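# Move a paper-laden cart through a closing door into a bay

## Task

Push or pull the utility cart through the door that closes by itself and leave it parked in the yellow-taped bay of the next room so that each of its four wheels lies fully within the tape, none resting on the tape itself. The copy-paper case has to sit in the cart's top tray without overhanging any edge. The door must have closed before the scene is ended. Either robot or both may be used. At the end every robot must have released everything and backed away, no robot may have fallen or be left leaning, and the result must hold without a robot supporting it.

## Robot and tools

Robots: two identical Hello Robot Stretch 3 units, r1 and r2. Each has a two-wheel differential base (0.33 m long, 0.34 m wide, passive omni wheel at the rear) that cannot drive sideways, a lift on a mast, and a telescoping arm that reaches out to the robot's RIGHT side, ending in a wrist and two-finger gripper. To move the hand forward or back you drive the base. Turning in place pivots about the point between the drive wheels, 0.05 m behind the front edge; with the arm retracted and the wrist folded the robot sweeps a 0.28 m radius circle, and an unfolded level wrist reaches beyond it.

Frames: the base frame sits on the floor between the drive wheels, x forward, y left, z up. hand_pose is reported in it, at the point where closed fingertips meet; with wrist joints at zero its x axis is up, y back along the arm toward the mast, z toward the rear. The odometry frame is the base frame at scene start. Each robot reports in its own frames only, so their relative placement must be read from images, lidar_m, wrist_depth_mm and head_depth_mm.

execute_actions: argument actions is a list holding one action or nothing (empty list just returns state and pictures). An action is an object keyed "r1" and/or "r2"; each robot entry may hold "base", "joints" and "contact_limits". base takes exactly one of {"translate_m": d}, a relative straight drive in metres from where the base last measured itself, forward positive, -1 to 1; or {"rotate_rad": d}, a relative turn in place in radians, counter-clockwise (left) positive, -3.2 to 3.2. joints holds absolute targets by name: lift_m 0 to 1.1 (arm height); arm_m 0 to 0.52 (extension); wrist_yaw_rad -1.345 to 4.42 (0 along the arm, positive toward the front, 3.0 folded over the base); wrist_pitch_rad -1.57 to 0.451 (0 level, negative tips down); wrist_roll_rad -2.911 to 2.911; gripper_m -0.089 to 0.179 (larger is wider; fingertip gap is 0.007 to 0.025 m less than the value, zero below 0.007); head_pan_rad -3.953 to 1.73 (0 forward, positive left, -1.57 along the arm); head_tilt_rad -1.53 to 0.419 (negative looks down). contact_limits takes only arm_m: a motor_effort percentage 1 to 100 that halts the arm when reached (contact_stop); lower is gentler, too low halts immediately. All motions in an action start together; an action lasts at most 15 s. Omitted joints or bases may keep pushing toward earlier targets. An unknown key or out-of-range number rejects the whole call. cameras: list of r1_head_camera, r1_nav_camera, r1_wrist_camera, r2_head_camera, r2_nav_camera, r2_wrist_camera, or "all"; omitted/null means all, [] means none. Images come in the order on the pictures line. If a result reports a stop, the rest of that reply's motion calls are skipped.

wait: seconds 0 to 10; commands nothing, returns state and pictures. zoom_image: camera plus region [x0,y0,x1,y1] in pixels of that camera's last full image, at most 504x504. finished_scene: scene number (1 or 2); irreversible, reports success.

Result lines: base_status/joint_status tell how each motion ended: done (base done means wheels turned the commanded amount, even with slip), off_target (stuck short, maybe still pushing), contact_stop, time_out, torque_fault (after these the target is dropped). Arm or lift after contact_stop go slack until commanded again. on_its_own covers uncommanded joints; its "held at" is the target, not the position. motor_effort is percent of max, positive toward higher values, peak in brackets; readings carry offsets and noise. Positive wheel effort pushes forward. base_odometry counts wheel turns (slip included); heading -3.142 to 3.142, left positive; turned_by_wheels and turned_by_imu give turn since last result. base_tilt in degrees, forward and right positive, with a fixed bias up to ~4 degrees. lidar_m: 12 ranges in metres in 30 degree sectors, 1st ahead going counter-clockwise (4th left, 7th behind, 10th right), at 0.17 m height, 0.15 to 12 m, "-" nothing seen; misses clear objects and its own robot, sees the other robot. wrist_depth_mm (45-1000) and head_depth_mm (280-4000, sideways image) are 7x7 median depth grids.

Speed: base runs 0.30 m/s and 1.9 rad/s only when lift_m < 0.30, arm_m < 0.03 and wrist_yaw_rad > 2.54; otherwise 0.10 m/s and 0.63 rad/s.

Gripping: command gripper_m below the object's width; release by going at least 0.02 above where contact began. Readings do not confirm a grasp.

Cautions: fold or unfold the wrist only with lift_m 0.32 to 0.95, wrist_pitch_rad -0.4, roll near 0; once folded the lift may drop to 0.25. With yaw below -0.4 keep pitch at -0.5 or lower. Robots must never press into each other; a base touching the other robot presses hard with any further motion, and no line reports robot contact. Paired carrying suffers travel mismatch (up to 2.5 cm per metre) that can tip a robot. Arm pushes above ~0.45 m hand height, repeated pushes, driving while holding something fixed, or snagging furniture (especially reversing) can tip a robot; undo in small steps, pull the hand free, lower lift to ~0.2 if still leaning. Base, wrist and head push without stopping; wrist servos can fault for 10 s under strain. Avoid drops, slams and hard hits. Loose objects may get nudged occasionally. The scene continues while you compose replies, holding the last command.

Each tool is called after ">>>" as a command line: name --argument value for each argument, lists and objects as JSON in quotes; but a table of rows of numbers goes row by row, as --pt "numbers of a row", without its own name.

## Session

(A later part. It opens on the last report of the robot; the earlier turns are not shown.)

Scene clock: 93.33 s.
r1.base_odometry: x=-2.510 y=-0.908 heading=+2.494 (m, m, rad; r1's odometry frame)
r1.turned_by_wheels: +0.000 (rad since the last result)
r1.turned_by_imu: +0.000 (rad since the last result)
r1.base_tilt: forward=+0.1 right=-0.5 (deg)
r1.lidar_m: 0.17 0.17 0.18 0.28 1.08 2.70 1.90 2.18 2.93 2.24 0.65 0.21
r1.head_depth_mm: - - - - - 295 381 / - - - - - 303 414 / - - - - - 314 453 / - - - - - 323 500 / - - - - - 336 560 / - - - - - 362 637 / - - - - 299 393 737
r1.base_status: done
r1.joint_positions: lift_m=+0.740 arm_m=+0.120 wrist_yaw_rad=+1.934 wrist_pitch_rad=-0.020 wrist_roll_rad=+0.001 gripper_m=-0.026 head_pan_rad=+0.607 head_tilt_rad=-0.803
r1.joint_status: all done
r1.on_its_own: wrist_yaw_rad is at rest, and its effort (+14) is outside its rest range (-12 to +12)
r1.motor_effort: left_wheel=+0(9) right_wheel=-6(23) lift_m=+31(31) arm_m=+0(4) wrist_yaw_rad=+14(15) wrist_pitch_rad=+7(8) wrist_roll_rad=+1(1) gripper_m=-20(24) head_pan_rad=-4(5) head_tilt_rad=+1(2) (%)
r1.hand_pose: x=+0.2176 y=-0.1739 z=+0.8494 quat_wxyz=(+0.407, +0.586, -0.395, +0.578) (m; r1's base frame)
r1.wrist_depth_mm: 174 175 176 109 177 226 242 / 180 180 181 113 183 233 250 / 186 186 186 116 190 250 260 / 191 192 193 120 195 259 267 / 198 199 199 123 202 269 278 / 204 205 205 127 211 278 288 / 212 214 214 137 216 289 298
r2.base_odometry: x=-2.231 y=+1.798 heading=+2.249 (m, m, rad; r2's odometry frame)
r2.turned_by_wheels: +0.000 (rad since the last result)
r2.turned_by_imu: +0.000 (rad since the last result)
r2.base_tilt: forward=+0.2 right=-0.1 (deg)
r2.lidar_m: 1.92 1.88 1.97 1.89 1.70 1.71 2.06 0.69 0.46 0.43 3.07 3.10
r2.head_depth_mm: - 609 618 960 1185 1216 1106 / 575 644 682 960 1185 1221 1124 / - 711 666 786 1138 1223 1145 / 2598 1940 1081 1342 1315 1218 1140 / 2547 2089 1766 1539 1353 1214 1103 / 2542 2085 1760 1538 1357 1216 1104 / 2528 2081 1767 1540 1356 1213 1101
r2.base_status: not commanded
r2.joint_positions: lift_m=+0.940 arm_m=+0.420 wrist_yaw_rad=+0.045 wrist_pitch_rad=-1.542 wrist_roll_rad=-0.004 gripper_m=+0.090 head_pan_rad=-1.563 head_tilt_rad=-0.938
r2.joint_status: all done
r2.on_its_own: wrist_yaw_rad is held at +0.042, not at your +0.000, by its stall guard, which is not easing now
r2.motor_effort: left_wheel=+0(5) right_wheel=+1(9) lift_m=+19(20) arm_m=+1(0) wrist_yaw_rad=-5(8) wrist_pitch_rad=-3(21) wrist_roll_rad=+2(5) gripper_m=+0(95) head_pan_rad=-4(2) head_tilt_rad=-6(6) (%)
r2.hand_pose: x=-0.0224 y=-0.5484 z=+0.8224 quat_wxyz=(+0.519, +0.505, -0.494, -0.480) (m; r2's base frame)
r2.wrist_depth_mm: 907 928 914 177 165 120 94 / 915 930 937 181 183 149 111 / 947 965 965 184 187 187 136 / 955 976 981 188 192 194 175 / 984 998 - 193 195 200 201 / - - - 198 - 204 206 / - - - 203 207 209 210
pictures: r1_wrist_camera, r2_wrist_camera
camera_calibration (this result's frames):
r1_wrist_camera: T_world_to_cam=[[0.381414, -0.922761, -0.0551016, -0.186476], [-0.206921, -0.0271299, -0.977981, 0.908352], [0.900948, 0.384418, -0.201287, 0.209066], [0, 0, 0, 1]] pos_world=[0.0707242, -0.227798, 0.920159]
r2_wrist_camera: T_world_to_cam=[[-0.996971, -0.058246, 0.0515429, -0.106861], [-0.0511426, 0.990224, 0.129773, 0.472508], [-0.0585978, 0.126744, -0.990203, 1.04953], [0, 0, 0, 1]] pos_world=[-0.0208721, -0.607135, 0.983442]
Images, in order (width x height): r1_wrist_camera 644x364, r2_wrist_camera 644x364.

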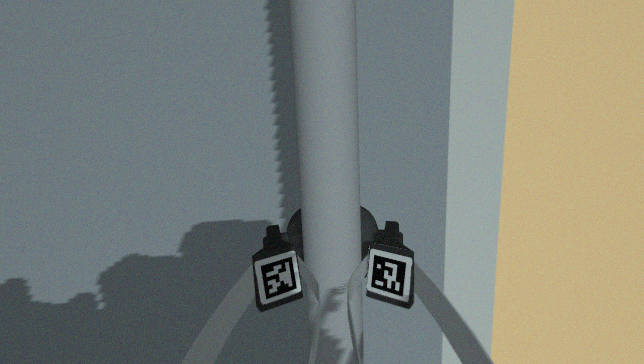

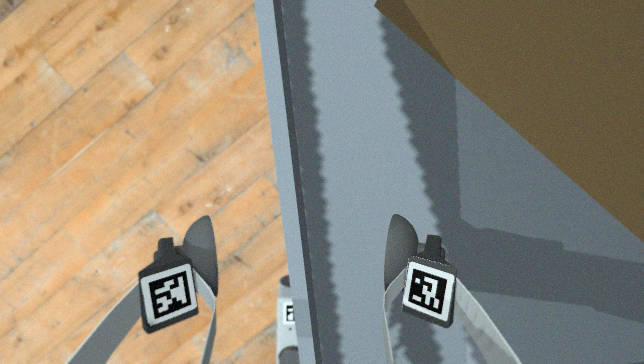

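>>> execute_actions --actions '[{"r1":{"base":{"translate_m":-0.06},"joints":{"arm_m":0.145,"wrist_yaw_rad":1.88}},"r2":{"joints":{"lift_m":1.05}}}]' --cameras '[]'

>>> execute_actions --actions '[{"r1":{"base":{"rotate_rad":-0.1}}}]' --cameras '[]'

>>> execute_actions --actions '[{"r1":{"base":{"translate_m":-0.13}}}]' --cameras '["r1_wrist_camera","r1_nav_camera"]'

Scene clock: 95.43 s.
r1.base_odometry: x=-2.463 y=-0.944 heading=+2.495 (m, m, rad; r1's odometry frame)
r1.turned_by_wheels: +0.000 (rad since the last result)
r1.turned_by_imu: +0.000 (rad since the last result)
r1.base_tilt: forward=+0.1 right=-0.4 (deg)
r1.lidar_m: 0.18 0.18 0.20 0.32 1.36 2.67 1.84 2.11 2.96 2.27 0.80 0.21
r1.head_depth_mm: - - - - - 297 393 / - - - - - 310 437 / - - - - - 325 489 / - - - - - 348 558 / - - - - 299 382 649 / - - - - 309 421 778 / - - - - 321 472 967
r1.base_status: done
r1.joint_positions: lift_m=+0.740 arm_m=+0.144 wrist_yaw_rad=+1.950 wrist_pitch_rad=-0.020 wrist_roll_rad=+0.001 gripper_m=-0.026 head_pan_rad=+0.607 head_tilt_rad=-0.803
r1.joint_status: wrist_yaw_rad off_target (ended at +1.950, target +1.880); the others done
r1.on_its_own: wrist_yaw_rad is held at +1.941, not at your +1.880, by its stall guard, which is not easing now
r1.motor_effort: left_wheel=+2(7) right_wheel=-7(21) lift_m=+31(31) arm_m=+4(11) wrist_yaw_rad=-8(51) wrist_pitch_rad=+6(7) wrist_roll_rad=+0(1) gripper_m=-19(26) head_pan_rad=-5(4) head_tilt_rad=+1(1) (%)
r1.hand_pose: x=+0.2162 y=-0.1948 z=+0.8494 quat_wxyz=(+0.403, +0.589, -0.391, +0.581) (m; r1's base frame)
r1.wrist_depth_mm: 187 184 180 110 173 295 302 / 194 190 186 113 179 307 311 / 201 196 192 117 184 317 323 / 206 203 198 121 190 328 334 / 215 210 206 123 195 337 345 / 223 219 213 127 203 350 356 / 232 227 221 136 212 363 373
r2.base_odometry: x=-2.231 y=+1.798 heading=+2.249 (m, m, rad; r2's odometry frame)
r2.turned_by_wheels: +0.000 (rad since the last result)
r2.turned_by_imu: +0.000 (rad since the last result)
r2.base_tilt: forward=+0.2 right=-0.1 (deg)
r2.lidar_m: 1.86 1.81 1.97 1.89 1.70 1.71 2.06 0.70 0.46 0.43 3.07 3.10
r2.head_depth_mm: 525 597 641 961 1182 1215 1106 / 559 645 682 959 1184 1219 1125 / 627 742 682 787 1141 1217 1141 / 2471 852 1104 1333 1317 1218 1144 / 2538 2080 1770 1540 1354 1214 1099 / 2546 2084 1762 1540 1354 1222 1098 / 2531 2099 1768 1539 1356 1216 1101
r2.base_status: not commanded
r2.joint_positions: lift_m=+1.049 arm_m=+0.420 wrist_yaw_rad=+0.045 wrist_pitch_rad=-1.543 wrist_roll_rad=-0.004 gripper_m=+0.090 head_pan_rad=-1.563 head_tilt_rad=-0.938
r2.joint_status: all done
r2.on_its_own: wrist_yaw_rad is held at +0.042, not at your +0.000, by its stall guard, which is not easing now
r2.motor_effort: left_wheel=+0(0) right_wheel=+1(0) lift_m=+47(48) arm_m=+1(0) wrist_yaw_rad=-5(4) wrist_pitch_rad=-2(2) wrist_roll_rad=+2(2) gripper_m=-1(1) head_pan_rad=-4(4) head_tilt_rad=-6(5) (%)
r2.hand_pose: x=-0.0224 y=-0.5482 z=+0.9312 quat_wxyz=(+0.519, +0.505, -0.494, -0.481) (m; r2's base frame)
r2.wrist_depth_mm: - - - 281 165 119 94 / - - - 286 226 149 111 / - - - 291 295 198 135 / - - - 301 304 294 175 / - - - 308 310 315 246 / - - - 315 - 319 297 / - - - 271 272 272 -
pictures: none
No camera images: the call's "cameras" was empty. Leave "cameras" out to get every camera's image.

Scene clock: 96.40 s.
r1.base_odometry: x=-2.463 y=-0.944 heading=+2.395 (m, m, rad; r1's odometry frame)
r1.turned_by_wheels: -0.099 (rad since the last result)
r1.turned_by_imu: -0.098 (rad since the last result)
r1.base_tilt: forward=+0.1 right=-0.5 (deg)
r1.lidar_m: 0.16 0.16 0.17 0.26 0.91 2.59 1.84 2.06 3.25 2.32 1.13 0.20
r1.head_depth_mm: - - - - - - 352 / - - - - - - 382 / - - - - - 304 417 / - - - - - 314 461 / - - - - - 323 514 / - - - - - 338 584 / - - - - - 361 672
r1.base_status: done
r1.joint_positions: lift_m=+0.740 arm_m=+0.144 wrist_yaw_rad=+1.979 wrist_pitch_rad=-0.020 wrist_roll_rad=+0.001 gripper_m=-0.026 head_pan_rad=+0.607 head_tilt_rad=-0.803
r1.joint_status: not commanded
r1.on_its_own: wrist_yaw_rad is held at +1.941, not at your +1.880, by its stall guard, which is still easing
r1.motor_effort: left_wheel=+7(10) right_wheel=-11(23) lift_m=+31(31) arm_m=+4(3) wrist_yaw_rad=-34(34) wrist_pitch_rad=+7(7) wrist_roll_rad=+1(0) gripper_m=-22(23) head_pan_rad=-4(4) head_tilt_rad=+2(2) (%)
r1.hand_pose: x=+0.2134 y=-0.1880 z=+0.8494 quat_wxyz=(+0.394, +0.595, -0.382, +0.587) (m; r1's base frame)
r1.wrist_depth_mm: 181 181 178 110 176 335 349 / 188 186 184 114 182 345 359 / 194 192 190 117 187 361 372 / 200 198 197 122 194 371 385 / 207 206 202 123 199 384 398 / 214 213 211 128 209 396 415 / 222 220 217 136 215 413 432
r2.base_odometry: x=-2.231 y=+1.798 heading=+2.249 (m, m, rad; r2's odometry frame)
r2.turned_by_wheels: +0.000 (rad since the last result)
r2.turned_by_imu: +0.000 (rad since the last result)
r2.base_tilt: forward=+0.1 right=-0.1 (deg)
r2.lidar_m: 1.86 1.83 1.96 1.89 1.70 1.70 2.07 0.69 0.46 0.43 3.08 3.09
r2.head_depth_mm: 525 596 640 959 1185 1217 1102 / 557 645 680 959 1184 1219 1123 / 628 743 682 787 1147 1219 1143 / 2469 851 1103 1338 1317 1217 1143 / 2543 2096 1763 1526 1358 1216 1099 / 2540 2090 1766 1538 1368 1220 1102 / 2510 2076 1778 1529 1356 1216 1102
r2.base_status: not commanded
r2.joint_positions: lift_m=+1.049 arm_m=+0.420 wrist_yaw_rad=+0.045 wrist_pitch_rad=-1.543 wrist_roll_rad=-0.004 gripper_m=+0.090 head_pan_rad=-1.563 head_tilt_rad=-0.938
r2.joint_status: not commanded
r2.on_its_own: wrist_yaw_rad is held at +0.042, not at your +0.000, by its stall guard, which is not easing now
r2.motor_effort: left_wheel=+0(0) right_wheel=+0(1) lift_m=+48(48) arm_m=+0(1) wrist_yaw_rad=-4(5) wrist_pitch_rad=-2(2) wrist_roll_rad=+1(1) gripper_m=+0(1) head_pan_rad=-3(3) head_tilt_rad=-5(5) (%)
r2.hand_pose: x=-0.0224 y=-0.5482 z=+0.9312 quat_wxyz=(+0.519, +0.505, -0.494, -0.481) (m; r2's base frame)
r2.wrist_depth_mm: 991 - - 280 165 120 94 / - - - 286 227 149 111 / - - - 293 295 197 135 / - - - 299 302 293 175 / - - - 309 309 316 247 / - - - 314 - 318 297 / - - - 270 271 273 -
pictures: none
No camera images: the call's "cameras" was empty. Leave "cameras" out to get every camera's image.

Scene clock: 98.97 s.
r1.base_odometry: x=-2.367 y=-1.032 heading=+2.395 (m, m, rad; r1's odometry frame)
r1.turned_by_wheels: +0.000 (rad since the last result)
r1.turned_by_imu: +0.001 (rad since the last result)
r1.base_tilt: forward=+0.1 right=-0.4 (deg)
r1.lidar_m: 0.19 0.19 0.22 0.38 1.30 2.54 1.72 1.94 3.34 2.39 0.39 0.22
r1.head_depth_mm: - - - - - 314 431 / - - - - - 334 485 / - - - - 295 366 557 / - - - - 308 405 653 / - - - - 322 453 790 / - - - 290 348 515 995 / - - - 301 384 597 1105
r1.base_status: done
r1.joint_positions: lift_m=+0.740 arm_m=+0.145 wrist_yaw_rad=+1.864 wrist_pitch_rad=-0.019 wrist_roll_rad=+0.001 gripper_m=-0.026 head_pan_rad=+0.607 head_tilt_rad=-0.803
r1.joint_status: not commanded
r1.on_its_own: wrist_yaw_rad moved -0.115 to your old target +1.880
r1.motor_effort: left_wheel=+0(7) right_wheel=-7(21) lift_m=+31(31) arm_m=-3(3) wrist_yaw_rad=+25(71) wrist_pitch_rad=+6(6) wrist_roll_rad=+1(1) gripper_m=-22(26) head_pan_rad=-4(4) head_tilt_rad=+2(1) (%)
r1.hand_pose: x=+0.2235 y=-0.2165 z=+0.8495 quat_wxyz=(+0.427, +0.572, -0.416, +0.563) (m; r1's base frame)
r1.wrist_depth_mm: 182 180 178 109 175 500 544 / 188 186 184 113 180 520 564 / 195 192 190 116 185 537 581 / 201 199 196 120 192 543 602 / 209 206 203 123 197 570 631 / 217 214 211 127 208 601 663 / 224 223 219 135 213 624 689
r2.base_odometry: x=-2.231 y=+1.798 heading=+2.249 (m, m, rad; r2's odometry frame)
r2.turned_by_wheels: +0.000 (rad since the last result)
r2.turned_by_imu: +0.001 (rad since the last result)
r2.base_tilt: forward=+0.1 right=-0.1 (deg)
r2.lidar_m: 1.73 1.70 1.97 1.90 1.70 1.71 2.07 0.69 0.46 0.43 3.07 3.09
r2.head_depth_mm: 525 597 641 960 1185 1221 1100 / 559 645 681 959 1187 1219 1123 / 626 743 681 786 1141 1211 1143 / 2463 852 1100 1337 1316 1215 1138 / 2561 2089 1776 1536 1360 1218 1104 / 2556 2073 1769 1542 1358 1212 1096 / 2538 2097 1772 1541 1358 1216 1104
r2.base_status: not commanded
r2.joint_positions: lift_m=+1.049 arm_m=+0.420 wrist_yaw_rad=+0.045 wrist_pitch_rad=-1.543 wrist_roll_rad=-0.004 gripper_m=+0.090 head_pan_rad=-1.563 head_tilt_rad=-0.938
r2.joint_status: not commanded
r2.on_its_own: wrist_yaw_rad is held at +0.042, not at your +0.000, by its stall guard, which is not easing now
r2.motor_effort: left_wheel=+0(0) right_wheel=+0(1) lift_m=+48(48) arm_m=+2(1) wrist_yaw_rad=-4(5) wrist_pitch_rad=-2(2) wrist_roll_rad=+1(2) gripper_m=-1(0) head_pan_rad=-5(4) head_tilt_rad=-5(6) (%)
r2.hand_pose: x=-0.0224 y=-0.5482 z=+0.9312 quat_wxyz=(+0.519, +0.505, -0.494, -0.481) (m; r2's base frame)
r2.wrist_depth_mm: 985 - - 279 165 119 94 / - - - 285 227 149 111 / - - - 292 295 198 136 / - - - 300 305 296 175 / - - - 308 310 314 247 / - - - 313 - 321 295 / - - - 273 271 271 -
pictures: r1_nav_camera (sideways: a quarter turn counterclockwise sets it upright), r1_wrist_camera
camera_calibration (this result's frames):
r1_nav_camera: T_world_to_cam=[[0.542789, 0.432577, 0.719901, -0.901542], [0.594108, -0.803626, 0.0349414, 0.00924316], [0.593646, 0.408733, -0.693197, 0.85937], [0, 0, 0, 1]] pos_world=[-0.0263059, 0.0461609, 1.24441]
r1_wrist_camera: T_world_to_cam=[[0.315242, -0.947415, -0.0550242, -0.218551], [-0.20776, -0.0123235, -0.978102, 0.91205], [0.92599, 0.319771, -0.20072, 0.200106], [0, 0, 0, 1]] pos_world=[0.0730885, -0.259807, 0.920217]
Images, in order (width x height): r1_nav_camera 672x504, r1_wrist_camera 644x364.

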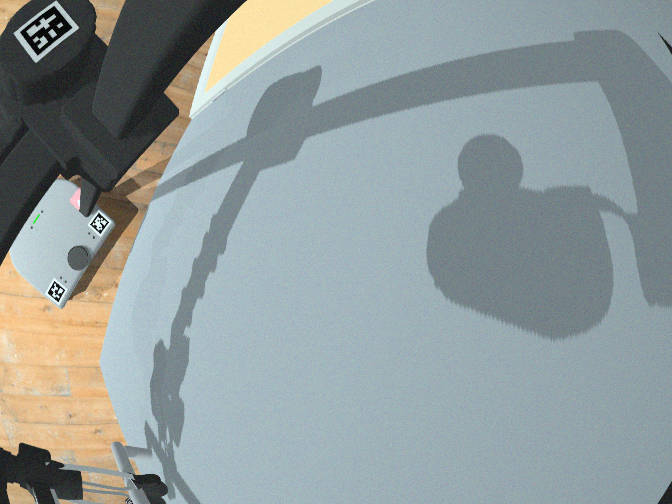

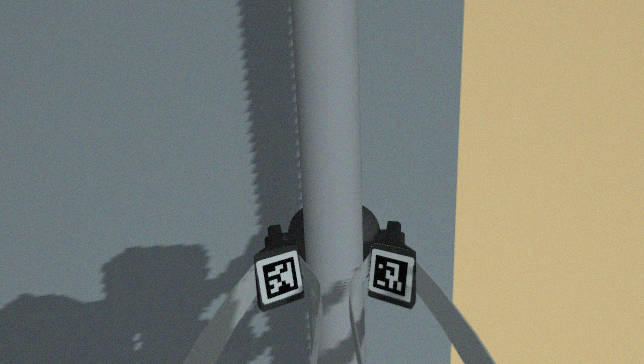

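>>> execute_actions --actions '[{"r1":{"base":{"rotate_rad":-0.15},"joints":{"wrist_yaw_rad":1.86}}}]' --cameras '[]'

>>> execute_actions --actions '[{"r1":{"base":{"translate_m":-0.1}}}]' --cameras '[]'

>>> execute_actions --actions '[{"r1":{"base":{"rotate_rad":-0.18}}}]' --cameras '["r1_nav_camera"]'

Scene clock: 100.30 s.
r1.base_odometry: x=-2.367 y=-1.032 heading=+2.246 (m, m, rad; r1's odometry frame)
r1.turned_by_wheels: -0.149 (rad since the last result)
r1.turned_by_imu: -0.147 (rad since the last result)
r1.base_tilt: forward=+0.1 right=-0.4 (deg)
r1.lidar_m: 0.16 0.16 0.18 0.28 0.88 2.46 1.71 1.73 3.98 2.53 2.29 0.20
r1.head_depth_mm: - - - - - - 367 / - - - - - 301 402 / - - - - - 310 444 / - - - - - 321 497 / - - - - - 338 561 / - - - - - 364 648 / - - - - 301 398 767
r1.base_status: done
r1.joint_positions: lift_m=+0.740 arm_m=+0.145 wrist_yaw_rad=+1.905 wrist_pitch_rad=-0.019 wrist_roll_rad=+0.001 gripper_m=-0.026 head_pan_rad=+0.607 head_tilt_rad=-0.803
r1.joint_status: wrist_yaw_rad off_target (ended at +1.905, target +1.860)
r1.on_its_own: wrist_yaw_rad is at rest, and its effort (-42) is outside its rest range (-12 to +12)
r1.motor_effort: left_wheel=+7(11) right_wheel=-11(29) lift_m=+31(31) arm_m=+0(3) wrist_yaw_rad=-42(42) wrist_pitch_rad=+7(7) wrist_roll_rad=+1(1) gripper_m=-23(25) head_pan_rad=-4(4) head_tilt_rad=+2(2) (%)
r1.hand_pose: x=+0.2202 y=-0.2059 z=+0.8495 quat_wxyz=(+0.416, +0.580, -0.404, +0.572) (m; r1's base frame)
r1.wrist_depth_mm: 175 176 177 110 178 600 682 / 180 181 182 114 185 625 714 / 186 187 188 117 190 649 740 / 192 192 194 121 197 670 765 / 198 199 200 123 204 693 808 / 205 207 206 127 644 724 837 / 212 213 214 138 217 760 900
r2.base_odometry: x=-2.231 y=+1.798 heading=+2.249 (m, m, rad; r2's odometry frame)
r2.turned_by_wheels: +0.000 (rad since the last result)
r2.turned_by_imu: +0.000 (rad since the last result)
r2.base_tilt: forward=+0.2 right=+0.0 (deg)
r2.lidar_m: 1.74 1.72 1.97 1.89 1.70 1.70 2.07 0.69 0.46 0.43 3.08 3.09
r2.head_depth_mm: 525 597 640 958 1184 1221 1102 / 559 645 683 961 1182 1219 1127 / 628 745 681 787 1140 1219 1140 / 2487 850 1103 1339 1318 1218 1142 / 2543 2089 1775 1536 1359 1215 1102 / 2512 2082 1770 1538 1357 1216 1100 / 2544 2083 1768 1534 1363 1213 1098
r2.base_status: not commanded
r2.joint_positions: lift_m=+1.049 arm_m=+0.420 wrist_yaw_rad=+0.045 wrist_pitch_rad=-1.543 wrist_roll_rad=-0.004 gripper_m=+0.090 head_pan_rad=-1.563 head_tilt_rad=-0.938
r2.joint_status: not commanded
r2.on_its_own: wrist_yaw_rad is held at +0.042, not at your +0.000, by its stall guard, which is not easing now
r2.motor_effort: left_wheel=+0(0) right_wheel=+1(1) lift_m=+47(48) arm_m=+0(0) wrist_yaw_rad=-4(4) wrist_pitch_rad=-2(2) wrist_roll_rad=+1(1) gripper_m=+0(0) head_pan_rad=-4(4) head_tilt_rad=-5(5) (%)
r2.hand_pose: x=-0.0224 y=-0.5482 z=+0.9312 quat_wxyz=(+0.519, +0.505, -0.494, -0.481) (m; r2's base frame)
r2.wrist_depth_mm: - - - 278 165 119 94 / - - - 286 226 149 111 / - - - 293 294 198 136 / - - - 301 304 293 175 / - - - 308 310 316 246 / - - - 315 - 318 296 / - - - 271 269 273 -
pictures: none
No camera images: the call's "cameras" was empty. Leave "cameras" out to get every camera's image.

Scene clock: 102.70 s.
r1.base_odometry: x=-2.305 y=-1.110 heading=+2.246 (m, m, rad; r1's odometry frame)
r1.turned_by_wheels: +0.000 (rad since the last result)
r1.turned_by_imu: +0.001 (rad since the last result)
r1.base_tilt: forward=+0.1 right=-0.4 (deg)
r1.lidar_m: 0.19 0.19 0.22 0.38 1.06 2.40 1.62 1.63 4.12 2.60 0.39 0.22
r1.head_depth_mm: - - - - - 314 430 / - - - - - 333 485 / - - - - 295 364 554 / - - - - 306 403 647 / - - - - 320 451 782 / - - - - 345 510 985 / - - - 299 380 591 1108
r1.base_status: done
r1.joint_positions: lift_m=+0.740 arm_m=+0.145 wrist_yaw_rad=+1.824 wrist_pitch_rad=-0.019 wrist_roll_rad=+0.001 gripper_m=-0.026 head_pan_rad=+0.607 head_tilt_rad=-0.803
r1.joint_status: not commanded
r1.on_its_own: wrist_yaw_rad is held at +1.838, not at your +1.860, by its stall guard, which is not easing now
r1.motor_effort: left_wheel=+1(7) right_wheel=-9(23) lift_m=+31(31) arm_m=-1(1) wrist_yaw_rad=+12(50) wrist_pitch_rad=+6(7) wrist_roll_rad=+1(1) gripper_m=-20(26) head_pan_rad=-4(4) head_tilt_rad=+1(3) (%)
r1.hand_pose: x=+0.2262 y=-0.2260 z=+0.8497 quat_wxyz=(+0.438, +0.564, -0.427, +0.555) (m; r1's base frame)
r1.wrist_depth_mm: 177 177 177 110 177 782 941 / 183 183 182 113 182 805 965 / 188 187 188 117 188 848 - / 194 195 194 120 194 873 - / 201 201 200 122 201 908 - / 207 207 207 127 210 950 - / 215 215 216 138 215 - -
r2.base_odometry: x=-2.231 y=+1.798 heading=+2.249 (m, m, rad; r2's odometry frame)
r2.turned_by_wheels: +0.000 (rad since the last result)
r2.turned_by_imu: +0.001 (rad since the last result)
r2.base_tilt: forward=+0.2 right=+0.0 (deg)
r2.lidar_m: 1.64 1.62 1.96 1.89 1.70 1.71 2.07 0.70 0.46 0.43 3.08 3.10
r2.head_depth_mm: 526 598 641 961 1180 1219 1102 / 558 646 681 962 1181 1216 1127 / 628 742 682 785 1141 1220 1141 / 2455 848 1101 1334 1311 1219 1141 / 2541 2086 1767 1541 1356 1217 1102 / 2547 2080 1777 1534 1356 1220 1098 / 2544 2090 1769 1539 1352 1218 1101
r2.base_status: not commanded
r2.joint_positions: lift_m=+1.049 arm_m=+0.420 wrist_yaw_rad=+0.045 wrist_pitch_rad=-1.543 wrist_roll_rad=-0.004 gripper_m=+0.090 head_pan_rad=-1.563 head_tilt_rad=-0.938
r2.joint_status: not commanded
r2.on_its_own: wrist_yaw_rad is held at +0.042, not at your +0.000, by its stall guard, which is not easing now
r2.motor_effort: left_wheel=+0(0) right_wheel=+1(1) lift_m=+48(47) arm_m=+0(0) wrist_yaw_rad=-4(4) wrist_pitch_rad=-2(2) wrist_roll_rad=+2(1) gripper_m=+0(0) head_pan_rad=-3(4) head_tilt_rad=-5(6) (%)
r2.hand_pose: x=-0.0224 y=-0.5482 z=+0.9312 quat_wxyz=(+0.519, +0.505, -0.494, -0.481) (m; r2's base frame)
r2.wrist_depth_mm: - - - 280 165 120 94 / - - - 284 227 148 111 / - - - 293 293 197 136 / - - - 302 303 293 175 / - - - 308 308 314 246 / - - - 314 - 317 295 / - - - 271 271 274 -
pictures: none
No camera images: the call's "cameras" was empty. Leave "cameras" out to get every camera's image.

Scene clock: 104.03 s.
r1.base_odometry: x=-2.305 y=-1.110 heading=+2.067 (m, m, rad; r1's odometry frame)
r1.turned_by_wheels: -0.179 (rad since the last result)
r1.turned_by_imu: -0.177 (rad since the last result)
r1.base_tilt: forward=+0.0 right=-0.4 (deg)
r1.lidar_m: 0.16 0.16 0.17 0.26 0.78 2.39 2.65 1.62 1.97 2.87 2.36 0.20
r1.head_depth_mm: - - - - - - 352 / - - - - - 291 383 / - - - - - 300 419 / - - - - - 313 463 / - - - - - 322 519 / - - - - - 338 589 / - - - - - 363 680
r1.base_status: done
r1.joint_positions: lift_m=+0.740 arm_m=+0.145 wrist_yaw_rad=+1.888 wrist_pitch_rad=-0.019 wrist_roll_rad=+0.001 gripper_m=-0.026 head_pan_rad=+0.607 head_tilt_rad=-0.803
r1.joint_status: not commanded
r1.on_its_own: wrist_yaw_rad is held at +1.838, not at your +1.860, by its stall guard, which is still easing
r1.motor_effort: left_wheel=+8(11) right_wheel=-13(25) lift_m=+31(31) arm_m=+1(1) wrist_yaw_rad=-45(47) wrist_pitch_rad=+6(6) wrist_roll_rad=+1(0) gripper_m=-24(24) head_pan_rad=-5(4) head_tilt_rad=+2(2) (%)
r1.hand_pose: x=+0.2217 y=-0.2101 z=+0.8495 quat_wxyz=(+0.421, +0.577, -0.409, +0.568) (m; r1's base frame)
r1.wrist_depth_mm: 170 172 175 109 181 980 - / 175 177 180 114 187 - - / 180 182 186 118 193 - - / 186 188 192 121 199 - - / 191 195 197 123 207 - - / 198 201 203 127 - - - / 204 209 213 138 220 - -
r2.base_odometry: x=-2.231 y=+1.798 heading=+2.249 (m, m, rad; r2's odometry frame)
r2.turned_by_wheels: +0.000 (rad since the last result)
r2.turned_by_imu: +0.000 (rad since the last result)
r2.base_tilt: forward=+0.2 right=-0.1 (deg)
r2.lidar_m: 1.64 1.64 1.97 1.90 1.70 1.70 2.07 0.70 0.46 0.43 3.08 3.09
r2.head_depth_mm: 525 598 640 963 1183 1219 1105 / 558 644 681 960 1189 1218 1126 / 627 742 680 787 1142 1219 1142 / 2468 849 1101 1339 1317 1217 1141 / 2533 2079 1770 1542 1364 1217 1102 / 2549 2097 1773 1541 1355 1215 1099 / 2545 2084 1761 1536 1353 1218 1101
r2.base_status: not commanded
r2.joint_positions: lift_m=+1.049 arm_m=+0.420 wrist_yaw_rad=+0.045 wrist_pitch_rad=-1.543 wrist_roll_rad=-0.004 gripper_m=+0.090 head_pan_rad=-1.563 head_tilt_rad=-0.938
r2.joint_status: not commanded
r2.on_its_own: wrist_yaw_rad is held at +0.042, not at your +0.000, by its stall guard, which is not easing now
r2.motor_effort: left_wheel=+0(0) right_wheel=+1(1) lift_m=+47(48) arm_m=+0(0) wrist_yaw_rad=-4(5) wrist_pitch_rad=-2(2) wrist_roll_rad=+2(2) gripper_m=+0(0) head_pan_rad=-3(3) head_tilt_rad=-5(5) (%)
r2.hand_pose: x=-0.0224 y=-0.5482 z=+0.9312 quat_wxyz=(+0.519, +0.505, -0.494, -0.481) (m; r2's base frame)
r2.wrist_depth_mm: 993 - - 278 165 119 94 / - - - 285 229 148 111 / - - - 292 292 197 136 / - - - 300 301 293 175 / - - - 308 310 316 246 / - - - 312 - 318 297 / - - - 272 270 272 -
pictures: r1_nav_camera (sideways: a quarter turn counterclockwise sets it upright)
camera_calibration (this result's frames):
r1_nav_camera: T_world_to_cam=[[0.542792, 0.43257, 0.719903, -0.901544], [0.5941, -0.803632, 0.0349415, 0.00924312], [0.593651, 0.408728, -0.693195, 0.859368], [0, 0, 0, 1]] pos_world=[-0.0263054, 0.0461613, 1.24441]
Images, in order (width x height): r1_nav_camera 672x504.

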